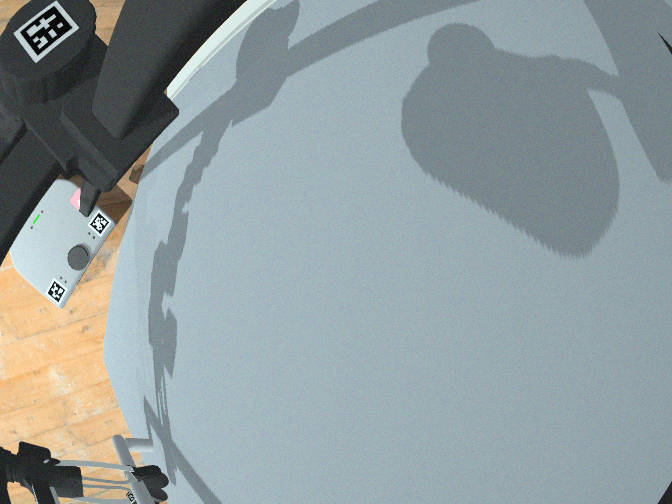

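>>> execute_actions --actions '[{"r1":{"base":{"translate_m":-0.13},"joints":{"wrist_yaw_rad":1.82}}}]' --cameras '[]'

>>> execute_actions --actions '[{"r1":{"base":{"rotate_rad":-0.13},"joints":{"wrist_yaw_rad":1.86}}}]' --cameras '[]'

>>> execute_actions --actions '[{"r1":{"base":{"translate_m":-0.11},"joints":{"wrist_yaw_rad":1.79}}}]' --cameras '[]'

>>> execute_actions --actions '[{"r1":{"base":{"rotate_rad":-0.15},"joints":{"wrist_yaw_rad":1.84}}}]' --cameras '["r1_nav_camera"]'

Scene clock: 106.63 s.
r1.base_odometry: x=-2.243 y=-1.224 heading=+2.067 (m, m, rad; r1's odometry frame)
r1.turned_by_wheels: +0.000 (rad since the last result)
r1.turned_by_imu: +0.001 (rad since the last result)
r1.base_tilt: forward=+0.1 right=-0.4 (deg)
r1.lidar_m: 0.19 0.19 0.22 0.39 0.93 2.29 2.55 1.50 1.83 2.98 0.39 0.22
r1.head_depth_mm: - - - - - 315 435 / - - - - - 338 490 / - - - - 297 371 563 / - - - - 309 411 662 / - - - - 325 461 801 / - - - 292 354 525 1020 / - - - 304 390 609 1109
r1.base_status: done
r1.joint_positions: lift_m=+0.740 arm_m=+0.145 wrist_yaw_rad=+1.786 wrist_pitch_rad=-0.019 wrist_roll_rad=+0.001 gripper_m=-0.026 head_pan_rad=+0.607 head_tilt_rad=-0.803
r1.joint_status: wrist_yaw_rad off_target (ended at +1.786, target +1.820)
r1.on_its_own: wrist_yaw_rad is at rest, and its effort (+31) is outside its rest range (-12 to +12)
r1.motor_effort: left_wheel=+0(6) right_wheel=-8(23) lift_m=+31(31) arm_m=+0(1) wrist_yaw_rad=+31(46) wrist_pitch_rad=+6(6) wrist_roll_rad=+1(1) gripper_m=-23(24) head_pan_rad=-5(5) head_tilt_rad=+1(1) (%)
r1.hand_pose: x=+0.2285 y=-0.2354 z=+0.8496 quat_wxyz=(+0.449, +0.555, -0.438, +0.546) (m; r1's base frame)
r1.wrist_depth_mm: 173 175 175 110 179 - - / 178 179 181 113 184 - - / 184 184 187 118 190 - - / 189 191 192 122 197 - - / 195 197 199 124 203 - - / 202 203 205 127 213 - - / 208 210 213 173 218 - -
r2.base_odometry: x=-2.231 y=+1.798 heading=+2.249 (m, m, rad; r2's odometry frame)
r2.turned_by_wheels: +0.000 (rad since the last result)
r2.turned_by_imu: +0.001 (rad since the last result)
r2.base_tilt: forward=+0.1 right=+0.0 (deg)
r2.lidar_m: 1.71 1.52 1.97 1.89 1.70 1.71 2.07 0.70 0.46 0.43 3.07 3.10
r2.head_depth_mm: 525 597 640 962 1183 1222 1105 / 559 645 681 961 1186 1217 1125 / 627 743 681 784 1144 1215 1139 / 2460 851 1105 1331 1318 1219 1145 / 2547 2093 1770 1534 1359 1221 1103 / 2555 2085 1749 1535 1353 1218 1102 / 2523 2091 1773 1526 1355 1210 1102
r2.base_status: not commanded
r2.joint_positions: lift_m=+1.049 arm_m=+0.420 wrist_yaw_rad=+0.045 wrist_pitch_rad=-1.543 wrist_roll_rad=-0.004 gripper_m=+0.090 head_pan_rad=-1.563 head_tilt_rad=-0.938
r2.joint_status: not commanded
r2.on_its_own: wrist_yaw_rad is held at +0.042, not at your +0.000, by its stall guard, which is not easing now
r2.motor_effort: left_wheel=+0(0) right_wheel=+1(1) lift_m=+48(48) arm_m=+1(0) wrist_yaw_rad=-4(4) wrist_pitch_rad=-2(2) wrist_roll_rad=+2(2) gripper_m=-1(0) head_pan_rad=-3(3) head_tilt_rad=-5(6) (%)
r2.hand_pose: x=-0.0224 y=-0.5482 z=+0.9312 quat_wxyz=(+0.519, +0.505, -0.494, -0.481) (m; r2's base frame)
r2.wrist_depth_mm: - - - 279 165 120 94 / - - - 287 228 149 111 / - - - 293 295 197 136 / - - - 300 300 292 175 / - - - 308 308 316 246 / - - - 316 - 319 297 / - - - 271 270 270 -
pictures: none
No camera images: the call's "cameras" was empty. Leave "cameras" out to get every camera's image.

Scene clock: 107.80 s.
r1.base_odometry: x=-2.243 y=-1.224 heading=+1.937 (m, m, rad; r1's odometry frame)
r1.turned_by_wheels: -0.130 (rad since the last result)
r1.turned_by_imu: -0.129 (rad since the last result)
r1.base_tilt: forward=+0.1 right=-0.4 (deg)
r1.lidar_m: 0.17 0.17 0.19 0.29 0.79 2.29 2.41 1.50 1.75 3.30 2.52 0.21
r1.head_depth_mm: - - - - - 293 375 / - - - - - 302 413 / - - - - - 316 459 / - - - - - 330 519 / - - - - - 351 592 / - - - - 297 385 696 / - - - - 307 425 844
r1.base_status: done
r1.joint_positions: lift_m=+0.740 arm_m=+0.145 wrist_yaw_rad=+1.846 wrist_pitch_rad=-0.019 wrist_roll_rad=+0.001 gripper_m=-0.026 head_pan_rad=+0.607 head_tilt_rad=-0.803
r1.joint_status: all done
r1.on_its_own: wrist_yaw_rad is at rest, and its effort (+13) is outside its rest range (-12 to +12)
r1.motor_effort: left_wheel=+3(7) right_wheel=-9(26) lift_m=+31(31) arm_m=+0(0) wrist_yaw_rad=+13(42) wrist_pitch_rad=+6(6) wrist_roll_rad=+0(1) gripper_m=-21(24) head_pan_rad=-4(4) head_tilt_rad=+2(1) (%)
r1.hand_pose: x=+0.2248 y=-0.2205 z=+0.8496 quat_wxyz=(+0.432, +0.568, -0.421, +0.559) (m; r1's base frame)
r1.wrist_depth_mm: 168 171 174 110 180 - - / 174 176 179 113 185 - - / 179 181 185 116 191 - - / 184 187 190 121 198 - - / 190 193 197 122 206 - - / 197 200 202 127 - - - / 203 207 211 137 219 - -
r2.base_odometry: x=-2.231 y=+1.798 heading=+2.249 (m, m, rad; r2's odometry frame)
r2.turned_by_wheels: +0.000 (rad since the last result)
r2.turned_by_imu: +0.000 (rad since the last result)
r2.base_tilt: forward=+0.2 right=-0.1 (deg)
r2.lidar_m: 1.67 1.52 1.97 1.89 1.70 1.71 2.07 0.70 0.46 0.43 3.09 3.07
r2.head_depth_mm: 526 596 642 961 1178 1216 1103 / 559 645 681 959 1187 1216 1130 / 627 743 681 788 1142 1215 1142 / 2461 849 1101 1345 1312 1214 1142 / 2539 2096 1772 1540 1365 1218 1101 / 2531 2081 1768 1540 1355 1214 1104 / 2552 2081 1763 1536 1352 1211 1102
r2.base_status: not commanded
r2.joint_positions: lift_m=+1.049 arm_m=+0.420 wrist_yaw_rad=+0.045 wrist_pitch_rad=-1.543 wrist_roll_rad=-0.004 gripper_m=+0.090 head_pan_rad=-1.563 head_tilt_rad=-0.938
r2.joint_status: not commanded
r2.on_its_own: wrist_yaw_rad is held at +0.042, not at your +0.000, by its stall guard, which is not easing now
r2.motor_effort: left_wheel=+0(0) right_wheel=+1(1) lift_m=+48(47) arm_m=+1(0) wrist_yaw_rad=-5(4) wrist_pitch_rad=-2(2) wrist_roll_rad=+2(1) gripper_m=-1(0) head_pan_rad=-3(3) head_tilt_rad=-6(6) (%)
r2.hand_pose: x=-0.0224 y=-0.5482 z=+0.9312 quat_wxyz=(+0.519, +0.505, -0.494, -0.481) (m; r2's base frame)
r2.wrist_depth_mm: 995 - - 279 165 119 94 / - - - 285 227 149 111 / - - - 292 296 197 135 / - - - 301 302 292 175 / - - - 308 309 314 246 / - - - 316 - 320 298 / - - - 271 271 271 -
pictures: none
No camera images: the call's "cameras" was empty. Leave "cameras" out to get every camera's image.

Scene clock: 109.87 s.
r1.base_odometry: x=-2.203 y=-1.327 heading=+1.937 (m, m, rad; r1's odometry frame)
r1.turned_by_wheels: +0.000 (rad since the last result)
r1.turned_by_imu: +0.001 (rad since the last result)
r1.base_tilt: forward=+0.1 right=-0.4 (deg)
r1.lidar_m: 0.20 0.20 0.23 0.42 0.88 2.20 2.31 1.42 1.68 3.44 0.39 0.23
r1.head_depth_mm: - - - - - 323 450 / - - - - 291 353 511 / - - - - 303 390 591 / - - - - 317 436 704 / - - - 289 344 493 865 / - - - 301 380 566 1096 / - - - 314 422 669 1126
r1.base_status: done
r1.joint_positions: lift_m=+0.740 arm_m=+0.145 wrist_yaw_rad=+1.753 wrist_pitch_rad=-0.019 wrist_roll_rad=+0.001 gripper_m=-0.026 head_pan_rad=+0.607 head_tilt_rad=-0.803
r1.joint_status: wrist_yaw_rad off_target (ended at +1.753, target +1.790)
r1.on_its_own: wrist_yaw_rad is at rest, and its effort (+33) is outside its rest range (-12 to +12)
r1.motor_effort: left_wheel=+0(5) right_wheel=-7(23) lift_m=+31(31) arm_m=+0(0) wrist_yaw_rad=+33(33) wrist_pitch_rad=+7(6) wrist_roll_rad=+0(0) gripper_m=-23(24) head_pan_rad=-4(5) head_tilt_rad=+2(1) (%)
r1.hand_pose: x=+0.2302 y=-0.2437 z=+0.8497 quat_wxyz=(+0.458, +0.548, -0.447, +0.539) (m; r1's base frame)
r1.wrist_depth_mm: 172 174 175 110 180 - - / 177 178 180 114 185 - - / 182 184 187 117 190 - - / 188 190 192 122 197 - - / 194 195 198 124 204 - - / 201 202 204 128 214 - - / 208 210 212 212 218 - -
r2.base_odometry: x=-2.231 y=+1.798 heading=+2.249 (m, m, rad; r2's odometry frame)
r2.turned_by_wheels: +0.000 (rad since the last result)
r2.turned_by_imu: +0.000 (rad since the last result)
r2.base_tilt: forward=+0.2 right=+0.0 (deg)
r2.lidar_m: 1.56 1.43 1.97 1.89 1.70 1.71 2.07 0.70 0.46 0.43 3.07 3.10
r2.head_depth_mm: 525 599 640 960 1184 1224 1107 / 559 645 680 961 1185 1218 1126 / 628 744 680 786 1141 1216 1139 / 2470 850 1099 1341 1318 1218 1141 / 2527 2093 1763 1538 1356 1215 1101 / 2555 2098 1768 1536 1360 1215 1100 / 2548 2076 1751 1533 1356 1217 1103
r2.base_status: not commanded
r2.joint_positions: lift_m=+1.049 arm_m=+0.420 wrist_yaw_rad=+0.045 wrist_pitch_rad=-1.543 wrist_roll_rad=-0.004 gripper_m=+0.090 head_pan_rad=-1.563 head_tilt_rad=-0.938
r2.joint_status: not commanded
r2.on_its_own: wrist_yaw_rad is held at +0.042, not at your +0.000, by its stall guard, which is not easing now
r2.motor_effort: left_wheel=+0(0) right_wheel=+1(1) lift_m=+47(47) arm_m=+0(1) wrist_yaw_rad=-5(4) wrist_pitch_rad=-2(2) wrist_roll_rad=+2(2) gripper_m=+0(1) head_pan_rad=-5(3) head_tilt_rad=-5(6) (%)
r2.hand_pose: x=-0.0224 y=-0.5482 z=+0.9312 quat_wxyz=(+0.519, +0.505, -0.494, -0.481) (m; r2's base frame)
r2.wrist_depth_mm: - - - 281 165 120 94 / - - - 287 227 149 111 / - - - 294 294 197 136 / - - - 301 304 295 175 / - - - 307 308 314 247 / - - - 314 - 320 296 / - - - 271 271 271 -
pictures: none
No camera images: the call's "cameras" was empty. Leave "cameras" out to get every camera's image.

Scene clock: 111.10 s.
r1.base_odometry: x=-2.203 y=-1.327 heading=+1.788 (m, m, rad; r1's odometry frame)
r1.turned_by_wheels: -0.150 (rad since the last result)
r1.turned_by_imu: -0.149 (rad since the last result)
r1.base_tilt: forward=+0.1 right=-0.4 (deg)
r1.lidar_m: 0.17 0.17 0.19 0.30 0.77 1.69 2.24 1.42 1.41 4.01 2.72 0.21
r1.head_depth_mm: - - - - - 296 382 / - - - - - 307 421 / - - - - - 317 470 / - - - - - 335 532 / - - - - - 362 614 / - - - - 300 398 727 / - - - - 315 442 889
r1.base_status: done
r1.joint_positions: lift_m=+0.740 arm_m=+0.145 wrist_yaw_rad=+1.825 wrist_pitch_rad=-0.019 wrist_roll_rad=+0.001 gripper_m=-0.026 head_pan_rad=+0.607 head_tilt_rad=-0.803
r1.joint_status: all done
r1.on_its_own: wrist_yaw_rad is at rest, and its effort (+14) is outside its rest range (-12 to +12)
r1.motor_effort: left_wheel=+3(8) right_wheel=-10(23) lift_m=+31(31) arm_m=-1(0) wrist_yaw_rad=+14(43) wrist_pitch_rad=+6(6) wrist_roll_rad=+1(1) gripper_m=-20(26) head_pan_rad=-5(5) head_tilt_rad=+2(2) (%)
r1.hand_pose: x=+0.2262 y=-0.2257 z=+0.8496 quat_wxyz=(+0.438, +0.564, -0.427, +0.555) (m; r1's base frame)
r1.wrist_depth_mm: 168 170 173 110 180 - - / 173 176 179 113 186 - - / 178 181 184 117 192 - - / 182 186 190 121 199 - - / 189 192 196 123 208 - - / 195 198 202 127 - - - / 201 205 210 137 219 - -
r2.base_odometry: x=-2.231 y=+1.798 heading=+2.249 (m, m, rad; r2's odometry frame)
r2.turned_by_wheels: +0.000 (rad since the last result)
r2.turned_by_imu: +0.000 (rad since the last result)
r2.base_tilt: forward=+0.1 right=+0.0 (deg)
r2.lidar_m: 1.52 1.43 1.97 1.89 1.70 1.70 2.07 0.70 0.46 0.43 3.08 3.10
r2.head_depth_mm: 526 598 641 959 1186 1221 1100 / 558 647 681 960 1188 1215 1121 / 628 743 681 787 1146 1217 1140 / 2482 851 1101 1338 1316 1215 1140 / 2553 2084 1777 1534 1358 1217 1105 / 2550 2101 1772 1539 1352 1218 1104 / 2548 2113 1770 1535 1359 1213 1101
r2.base_status: not commanded
r2.joint_positions: lift_m=+1.049 arm_m=+0.420 wrist_yaw_rad=+0.045 wrist_pitch_rad=-1.543 wrist_roll_rad=-0.004 gripper_m=+0.090 head_pan_rad=-1.563 head_tilt_rad=-0.938
r2.joint_status: not commanded
r2.on_its_own: wrist_yaw_rad is held at +0.042, not at your +0.000, by its stall guard, which is not easing now
r2.motor_effort: left_wheel=+0(0) right_wheel=+1(1) lift_m=+47(48) arm_m=+1(1) wrist_yaw_rad=-5(4) wrist_pitch_rad=-2(2) wrist_roll_rad=+1(1) gripper_m=+0(0) head_pan_rad=-3(3) head_tilt_rad=-6(5) (%)
r2.hand_pose: x=-0.0224 y=-0.5482 z=+0.9312 quat_wxyz=(+0.519, +0.505, -0.494, -0.481) (m; r2's base frame)
r2.wrist_depth_mm: - - - 279 165 120 94 / - - - 286 228 149 111 / - - - 293 295 198 135 / - - - 300 304 292 175 / - - - 309 311 312 247 / - - - 315 - 320 297 / - - - 272 268 273 -
pictures: r1_nav_camera (sideways: a quarter turn counterclockwise sets it upright)
camera_calibration (this result's frames):
r1_nav_camera: T_world_to_cam=[[0.542807, 0.432548, 0.719905, -0.901547], [0.59407, -0.803654, 0.0349416, 0.00924319], [0.593669, 0.408707, -0.693193, 0.859365], [0, 0, 0, 1]] pos_world=[-0.0263035, 0.0461626, 1.24441]
Images, in order (width x height): r1_nav_camera 672x504.

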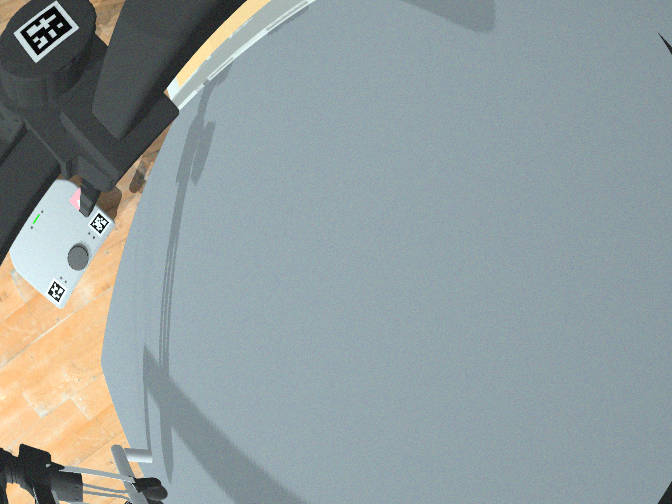

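>>> execute_actions --actions '[{"r1":{"base":{"translate_m":-0.1},"joints":{"wrist_yaw_rad":1.76}},"r2":{"joints":{"lift_m":1.09,"head_pan_rad":0.0,"head_tilt_rad":-0.7}}}]' --cameras '[]'

>>> execute_actions --actions '[{"r1":{"base":{"rotate_rad":-0.15},"joints":{"wrist_yaw_rad":1.83}},"r2":{"joints":{"arm_m":0.1,"wrist_yaw_rad":0.0}}}]' --cameras '[]'

>>> execute_actions --actions '[{"r1":{"base":{"translate_m":-0.1},"joints":{"wrist_yaw_rad":1.76}}}]' --cameras '[]'

>>> execute_actions --actions '[{"r1":{"base":{"rotate_rad":-0.15},"joints":{"wrist_yaw_rad":1.83}}}]' --cameras '["r1_nav_camera","r2_nav_camera","r2_head_camera"]'

Scene clock: 113.37 s.
r1.base_odometry: x=-2.182 y=-1.425 heading=+1.788 (m, m, rad; r1's odometry frame)
r1.turned_by_wheels: +0.000 (rad since the last result)
r1.turned_by_imu: +0.001 (rad since the last result)
r1.base_tilt: forward=+0.1 right=-0.4 (deg)
r1.lidar_m: 0.20 0.20 0.23 0.42 0.82 1.81 2.15 1.38 1.35 4.14 0.39 0.23
r1.head_depth_mm: - - - - - 323 450 / - - - - 291 353 511 / - - - - 303 390 591 / - - - - 317 435 702 / - - - 289 345 492 866 / - - - 301 380 568 1091 / - - - 314 422 670 1124
r1.base_status: done
r1.joint_positions: lift_m=+0.740 arm_m=+0.145 wrist_yaw_rad=+1.735 wrist_pitch_rad=-0.019 wrist_roll_rad=+0.001 gripper_m=-0.026 head_pan_rad=+0.607 head_tilt_rad=-0.803
r1.joint_status: wrist_yaw_rad off_target (ended at +1.735, target +1.760)
r1.on_its_own: wrist_yaw_rad is at rest, and its effort (+23) is outside its rest range (-12 to +12)
r1.motor_effort: left_wheel=+2(5) right_wheel=-10(24) lift_m=+31(31) arm_m=+0(0) wrist_yaw_rad=+23(30) wrist_pitch_rad=+6(6) wrist_roll_rad=+0(1) gripper_m=-22(22) head_pan_rad=-4(5) head_tilt_rad=+2(1) (%)
r1.hand_pose: x=+0.2310 y=-0.2482 z=+0.8497 quat_wxyz=(+0.463, +0.544, -0.452, +0.535) (m; r1's base frame)
r1.wrist_depth_mm: 169 171 175 110 181 - - / 174 177 180 113 186 - - / 179 183 185 117 191 - - / 185 189 191 122 198 - - / 191 194 197 124 205 - - / 197 200 202 128 - - - / 204 207 211 135 220 - -
r2.base_odometry: x=-2.231 y=+1.798 heading=+2.249 (m, m, rad; r2's odometry frame)
r2.turned_by_wheels: +0.000 (rad since the last result)
r2.turned_by_imu: +0.000 (rad since the last result)
r2.base_tilt: forward=+0.2 right=-0.1 (deg)
r2.lidar_m: 1.42 1.36 1.97 1.89 1.70 1.71 2.07 0.70 0.46 0.43 3.07 3.10
r2.head_depth_mm: 2892 3164 2445 1916 1570 1345 1171 / 2609 2956 2424 1911 1575 1346 1169 / 2356 2721 2426 1914 1576 1344 1164 / 2213 2452 2418 1898 1568 1343 1166 / 1239 1404 1606 1801 1563 1333 1165 / 1203 1230 1580 1777 1559 1337 1160 / 1241 1401 1621 1659 1514 1326 1156
r2.base_status: not commanded
r2.joint_positions: lift_m=+1.089 arm_m=+0.420 wrist_yaw_rad=+0.045 wrist_pitch_rad=-1.543 wrist_roll_rad=-0.004 gripper_m=+0.090 head_pan_rad=-0.007 head_tilt_rad=-0.705
r2.joint_status: all done
r2.on_its_own: wrist_yaw_rad is held at +0.042, not at your +0.000, by its stall guard, which is not easing now
r2.motor_effort: left_wheel=+0(0) right_wheel=+1(1) lift_m=+48(48) arm_m=+0(1) wrist_yaw_rad=-5(5) wrist_pitch_rad=-2(2) wrist_roll_rad=+1(1) gripper_m=+1(0) head_pan_rad=+4(43) head_tilt_rad=+2(18) (%)
r2.hand_pose: x=-0.0224 y=-0.5481 z=+0.9712 quat_wxyz=(+0.519, +0.505, -0.494, -0.481) (m; r2's base frame)
r2.wrist_depth_mm: - - - 317 165 119 94 / - - - 324 228 149 111 / - - - 333 332 198 136 / - - - 343 344 295 174 / - - - 349 352 360 246 / - - - 352 - 328 316 / - - - - - - -
pictures: none
No camera images: the call's "cameras" was empty. Leave "cameras" out to get every camera's image.

Scene clock: 116.93 s.
r1.base_odometry: x=-2.182 y=-1.424 heading=+1.639 (m, m, rad; r1's odometry frame)
r1.turned_by_wheels: -0.150 (rad since the last result)
r1.turned_by_imu: -0.149 (rad since the last result)
r1.base_tilt: forward=+0.1 right=-0.4 (deg)
r1.lidar_m: 0.17 0.17 0.19 0.30 0.74 1.31 2.11 2.47 1.35 1.73 0.40 0.21
r1.head_depth_mm: - - - - - 296 382 / - - - - - 307 421 / - - - - - 317 471 / - - - - - 336 532 / - - - - - 363 615 / - - - - 300 399 727 / - - - - 315 443 888
r1.base_status: done
r1.joint_positions: lift_m=+0.740 arm_m=+0.145 wrist_yaw_rad=+1.816 wrist_pitch_rad=-0.019 wrist_roll_rad=+0.001 gripper_m=-0.026 head_pan_rad=+0.607 head_tilt_rad=-0.803
r1.joint_status: all done
r1.on_its_own: wrist_yaw_rad is at rest, and its effort (+13) is outside its rest range (-12 to +12)
r1.motor_effort: left_wheel=+3(7) right_wheel=-11(25) lift_m=+31(31) arm_m=+0(0) wrist_yaw_rad=+13(42) wrist_pitch_rad=+6(6) wrist_roll_rad=+0(1) gripper_m=-21(23) head_pan_rad=-4(4) head_tilt_rad=+1(1) (%)
r1.hand_pose: x=+0.2268 y=-0.2279 z=+0.8496 quat_wxyz=(+0.441, +0.562, -0.430, +0.553) (m; r1's base frame)
r1.wrist_depth_mm: 167 170 173 110 182 - - / 172 175 179 113 188 - - / 176 180 183 116 193 - - / 182 185 190 121 199 - - / 187 191 195 123 207 - - / 193 197 201 127 - - - / 200 203 209 137 220 - -
r2.base_odometry: x=-2.231 y=+1.798 heading=+2.249 (m, m, rad; r2's odometry frame)
r2.turned_by_wheels: +0.000 (rad since the last result)
r2.turned_by_imu: +0.001 (rad since the last result)
r2.base_tilt: forward=+0.2 right=-0.1 (deg)
r2.lidar_m: 1.37 1.36 1.97 1.89 1.70 1.71 2.07 0.69 0.46 0.43 3.07 3.09
r2.head_depth_mm: 2886 3163 2427 1916 1582 1346 1167 / 2602 2992 2432 1921 1576 1346 1170 / 2369 2729 2435 1914 1573 1339 1164 / 2181 2457 2415 1908 1570 1343 1162 / 2001 1363 1577 1758 1574 1333 1164 / 1164 1248 1537 1745 1564 1331 1161 / 1209 1289 1584 1663 1526 1333 1162
r2.base_status: not commanded
r2.joint_positions: lift_m=+1.089 arm_m=+0.100 wrist_yaw_rad=+0.002 wrist_pitch_rad=-1.543 wrist_roll_rad=-0.004 gripper_m=+0.090 head_pan_rad=-0.007 head_tilt_rad=-0.705
r2.joint_status: all done
r2.motor_effort: left_wheel=+0(0) right_wheel=+1(1) lift_m=+47(48) arm_m=-1(1) wrist_yaw_rad=-3(3) wrist_pitch_rad=-2(2) wrist_roll_rad=+1(1) gripper_m=+0(0) head_pan_rad=+2(3) head_tilt_rad=+2(2) (%)
r2.hand_pose: x=-0.0217 y=-0.2282 z=+0.9713 quat_wxyz=(+0.508, +0.495, -0.505, -0.492) (m; r2's base frame)
r2.wrist_depth_mm: - - - 625 622 645 - / - - - - - - - / - - - - - - - / - - - - - - - / - - - - - - - / - - - - - - - / - - - - - - -
pictures: none
No camera images: the call's "cameras" was empty. Leave "cameras" out to get every camera's image.

Scene clock: 118.87 s.
r1.base_odometry: x=-2.175 y=-1.524 heading=+1.639 (m, m, rad; r1's odometry frame)
r1.turned_by_wheels: +0.000 (rad since the last result)
r1.turned_by_imu: +0.001 (rad since the last result)
r1.base_tilt: forward=+0.1 right=-0.4 (deg)
r1.lidar_m: 0.20 0.20 0.23 0.42 0.77 1.37 2.02 2.36 1.29 1.64 0.38 0.23
r1.head_depth_mm: - - - - - 323 450 / - - - - 291 354 511 / - - - - 304 390 593 / - - - - 318 436 703 / - - - 289 345 492 866 / - - - 302 380 568 1091 / - - - 315 424 673 1129
r1.base_status: done
r1.joint_positions: lift_m=+0.740 arm_m=+0.145 wrist_yaw_rad=+1.730 wrist_pitch_rad=-0.019 wrist_roll_rad=+0.001 gripper_m=-0.026 head_pan_rad=+0.607 head_tilt_rad=-0.803
r1.joint_status: wrist_yaw_rad off_target (ended at +1.730, target +1.760)
r1.on_its_own: wrist_yaw_rad is at rest, and its effort (+27) is outside its rest range (-12 to +12)
r1.motor_effort: left_wheel=+2(5) right_wheel=-11(25) lift_m=+31(31) arm_m=+0(0) wrist_yaw_rad=+27(26) wrist_pitch_rad=+6(7) wrist_roll_rad=+1(1) gripper_m=-23(23) head_pan_rad=-4(4) head_tilt_rad=+1(1) (%)
r1.hand_pose: x=+0.2311 y=-0.2493 z=+0.8497 quat_wxyz=(+0.464, +0.543, -0.453, +0.534) (m; r1's base frame)
r1.wrist_depth_mm: 170 172 175 110 181 - - / 174 177 179 113 186 - - / 180 182 185 118 192 - - / 185 187 191 122 198 - - / 190 193 196 125 206 - - / 196 201 203 128 216 - - / 203 206 211 136 219 - -
r2.base_odometry: x=-2.231 y=+1.798 heading=+2.249 (m, m, rad; r2's odometry frame)
r2.turned_by_wheels: +0.000 (rad since the last result)
r2.turned_by_imu: +0.000 (rad since the last result)
r2.base_tilt: forward=+0.1 right=-0.1 (deg)
r2.lidar_m: 1.28 1.31 1.97 1.89 1.70 1.71 2.07 0.69 0.46 0.43 3.08 3.09
r2.head_depth_mm: 2883 3147 2458 1924 1585 1341 1169 / 2615 2925 2427 1918 1583 1340 1165 / 2381 2717 2449 1910 1581 1344 1165 / 2184 2471 2409 1897 1562 1335 1162 / 2040 2216 2238 1743 1568 1335 1166 / 1068 1193 1422 1686 1567 1335 1164 / 1126 1036 1495 1715 1511 1331 1162
r2.base_status: not commanded
r2.joint_positions: lift_m=+1.089 arm_m=+0.100 wrist_yaw_rad=+0.002 wrist_pitch_rad=-1.543 wrist_roll_rad=-0.004 gripper_m=+0.090 head_pan_rad=-0.007 head_tilt_rad=-0.705
r2.joint_status: not commanded
r2.motor_effort: left_wheel=+0(0) right_wheel=+1(1) lift_m=+47(47) arm_m=-1(1) wrist_yaw_rad=-3(4) wrist_pitch_rad=-2(2) wrist_roll_rad=+1(1) gripper_m=+0(0) head_pan_rad=+4(3) head_tilt_rad=+2(2) (%)
r2.hand_pose: x=-0.0217 y=-0.2282 z=+0.9713 quat_wxyz=(+0.508, +0.495, -0.505, -0.492) (m; r2's base frame)
r2.wrist_depth_mm: - - - 624 625 650 - / - - - - - - - / - - - - - - - / - - - - - - - / - - - - - - - / - - - - - - - / - - - - - - -
pictures: none
No camera images: the call's "cameras" was empty. Leave "cameras" out to get every camera's image.

Scene clock: 120.10 s.
r1.base_odometry: x=-2.175 y=-1.524 heading=+1.489 (m, m, rad; r1's odometry frame)
r1.turned_by_wheels: -0.150 (rad since the last result)
r1.turned_by_imu: -0.149 (rad since the last result)
r1.base_tilt: forward=+0.1 right=-0.5 (deg)
r1.lidar_m: 0.17 0.17 0.19 0.30 0.72 1.09 2.02 2.19 1.29 1.59 0.40 0.21
r1.head_depth_mm: - - - - - 297 382 / - - - - - 307 422 / - - - - - 318 471 / - - - - - 336 534 / - - - - - 364 616 / - - - - 298 400 726 / - - - - 316 444 892
r1.base_status: done
r1.joint_positions: lift_m=+0.740 arm_m=+0.145 wrist_yaw_rad=+1.811 wrist_pitch_rad=-0.019 wrist_roll_rad=+0.001 gripper_m=-0.026 head_pan_rad=+0.607 head_tilt_rad=-0.803
r1.joint_status: all done
r1.on_its_own: wrist_yaw_rad is at rest, and its effort (+17) is outside its rest range (-12 to +12)
r1.motor_effort: left_wheel=+3(7) right_wheel=-12(24) lift_m=+31(31) arm_m=+0(1) wrist_yaw_rad=+17(47) wrist_pitch_rad=+6(6) wrist_roll_rad=+1(0) gripper_m=-20(26) head_pan_rad=-4(5) head_tilt_rad=+2(3) (%)
r1.hand_pose: x=+0.2270 y=-0.2290 z=+0.8497 quat_wxyz=(+0.442, +0.561, -0.431, +0.552) (m; r1's base frame)
r1.wrist_depth_mm: 167 170 173 110 181 - - / 171 174 178 113 188 - - / 177 180 184 117 193 - - / 181 185 190 121 200 - - / 187 191 195 123 209 - - / 193 196 200 127 - - - / 198 204 210 137 221 - -
r2.base_odometry: x=-2.231 y=+1.798 heading=+2.249 (m, m, rad; r2's odometry frame)
r2.turned_by_wheels: +0.000 (rad since the last result)
r2.turned_by_imu: +0.000 (rad since the last result)
r2.base_tilt: forward=+0.1 right=-0.1 (deg)
r2.lidar_m: 1.24 1.31 1.96 1.89 1.70 1.71 2.06 0.70 0.46 0.43 3.08 3.10
r2.head_depth_mm: 2865 3158 2433 1907 1582 1338 1175 / 2604 2930 2430 1909 1578 1346 1167 / 2392 2730 2417 1914 1571 1336 1163 / 2202 2470 2408 1905 1570 1335 1166 / 2025 2245 2326 1797 1563 1339 1164 / 1046 1148 1375 1635 1563 1335 1159 / 1081 1155 1448 1681 1524 1329 1157
r2.base_status: not commanded
r2.joint_positions: lift_m=+1.089 arm_m=+0.100 wrist_yaw_rad=+0.002 wrist_pitch_rad=-1.543 wrist_roll_rad=-0.004 gripper_m=+0.090 head_pan_rad=-0.007 head_tilt_rad=-0.705
r2.joint_status: not commanded
r2.motor_effort: left_wheel=+0(0) right_wheel=+1(1) lift_m=+47(47) arm_m=-2(1) wrist_yaw_rad=-4(4) wrist_pitch_rad=-2(2) wrist_roll_rad=+1(1) gripper_m=-1(0) head_pan_rad=+3(4) head_tilt_rad=+2(2) (%)
r2.hand_pose: x=-0.0217 y=-0.2282 z=+0.9713 quat_wxyz=(+0.508, +0.495, -0.505, -0.492) (m; r2's base frame)
r2.wrist_depth_mm: - - - 623 633 644 - / - - - - - - - / - - - - - - - / - - - - - - - / - - - - - - - / - - - - - - - / - - - - - - -
pictures: r1_nav_camera (sideways: a quarter turn counterclockwise sets it upright), r2_head_camera (sideways: a quarter turn clockwise sets it upright), r2_nav_camera (sideways: a quarter turn counterclockwise sets it upright)
camera_calibration (this result's frames):
r1_nav_camera: T_world_to_cam=[[0.542804, 0.432546, 0.719908, -0.901552], [0.594069, -0.803655, 0.0349418, 0.00924299], [0.593672, 0.408709, -0.693189, 0.85936], [0, 0, 0, 1]] pos_world=[-0.0263032, 0.0461628, 1.24441]
r2_head_camera: T_world_to_cam=[[-0.6869, -0.0254977, -0.726305, 0.968859], [-0.0287625, 0.999555, -0.00788847, 0.0112671], [0.726183, 0.0154718, -0.687328, 0.853987], [0, 0, 0, 1]] pos_world=[0.0456829, 0.000228913, 1.29074]
r2_nav_camera: T_world_to_cam=[[0.647543, -0.00569732, 0.762007, -0.948635], [-0.0167555, -0.999837, 0.00676309, 0.0426897], [0.761844, -0.0171472, -0.647533, 0.788561], [0, 0, 0, 1]] pos_world=[0.0142366, 0.0507997, 1.2332]
Images, in order (width x height): r1_nav_camera 672x504, r2_head_camera 896x504, r2_nav_camera 672x504.

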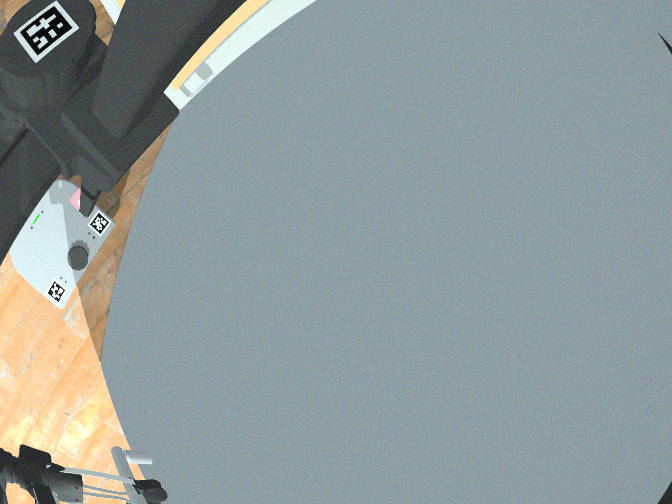

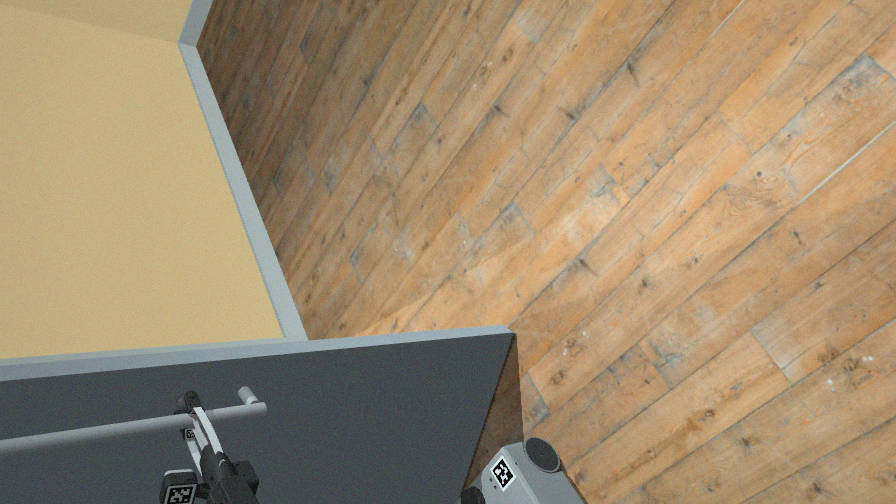

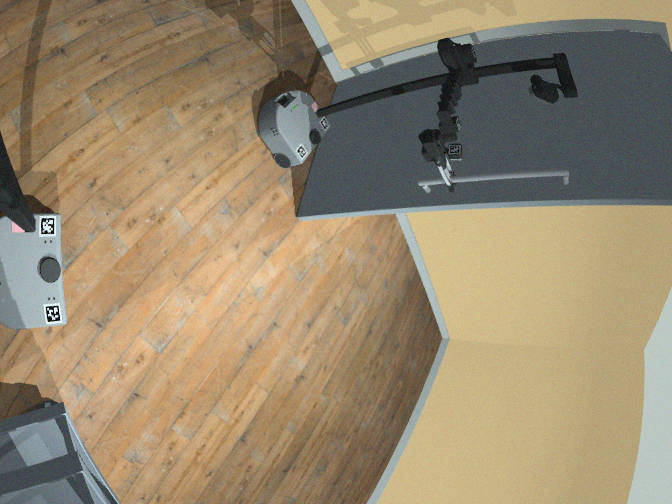

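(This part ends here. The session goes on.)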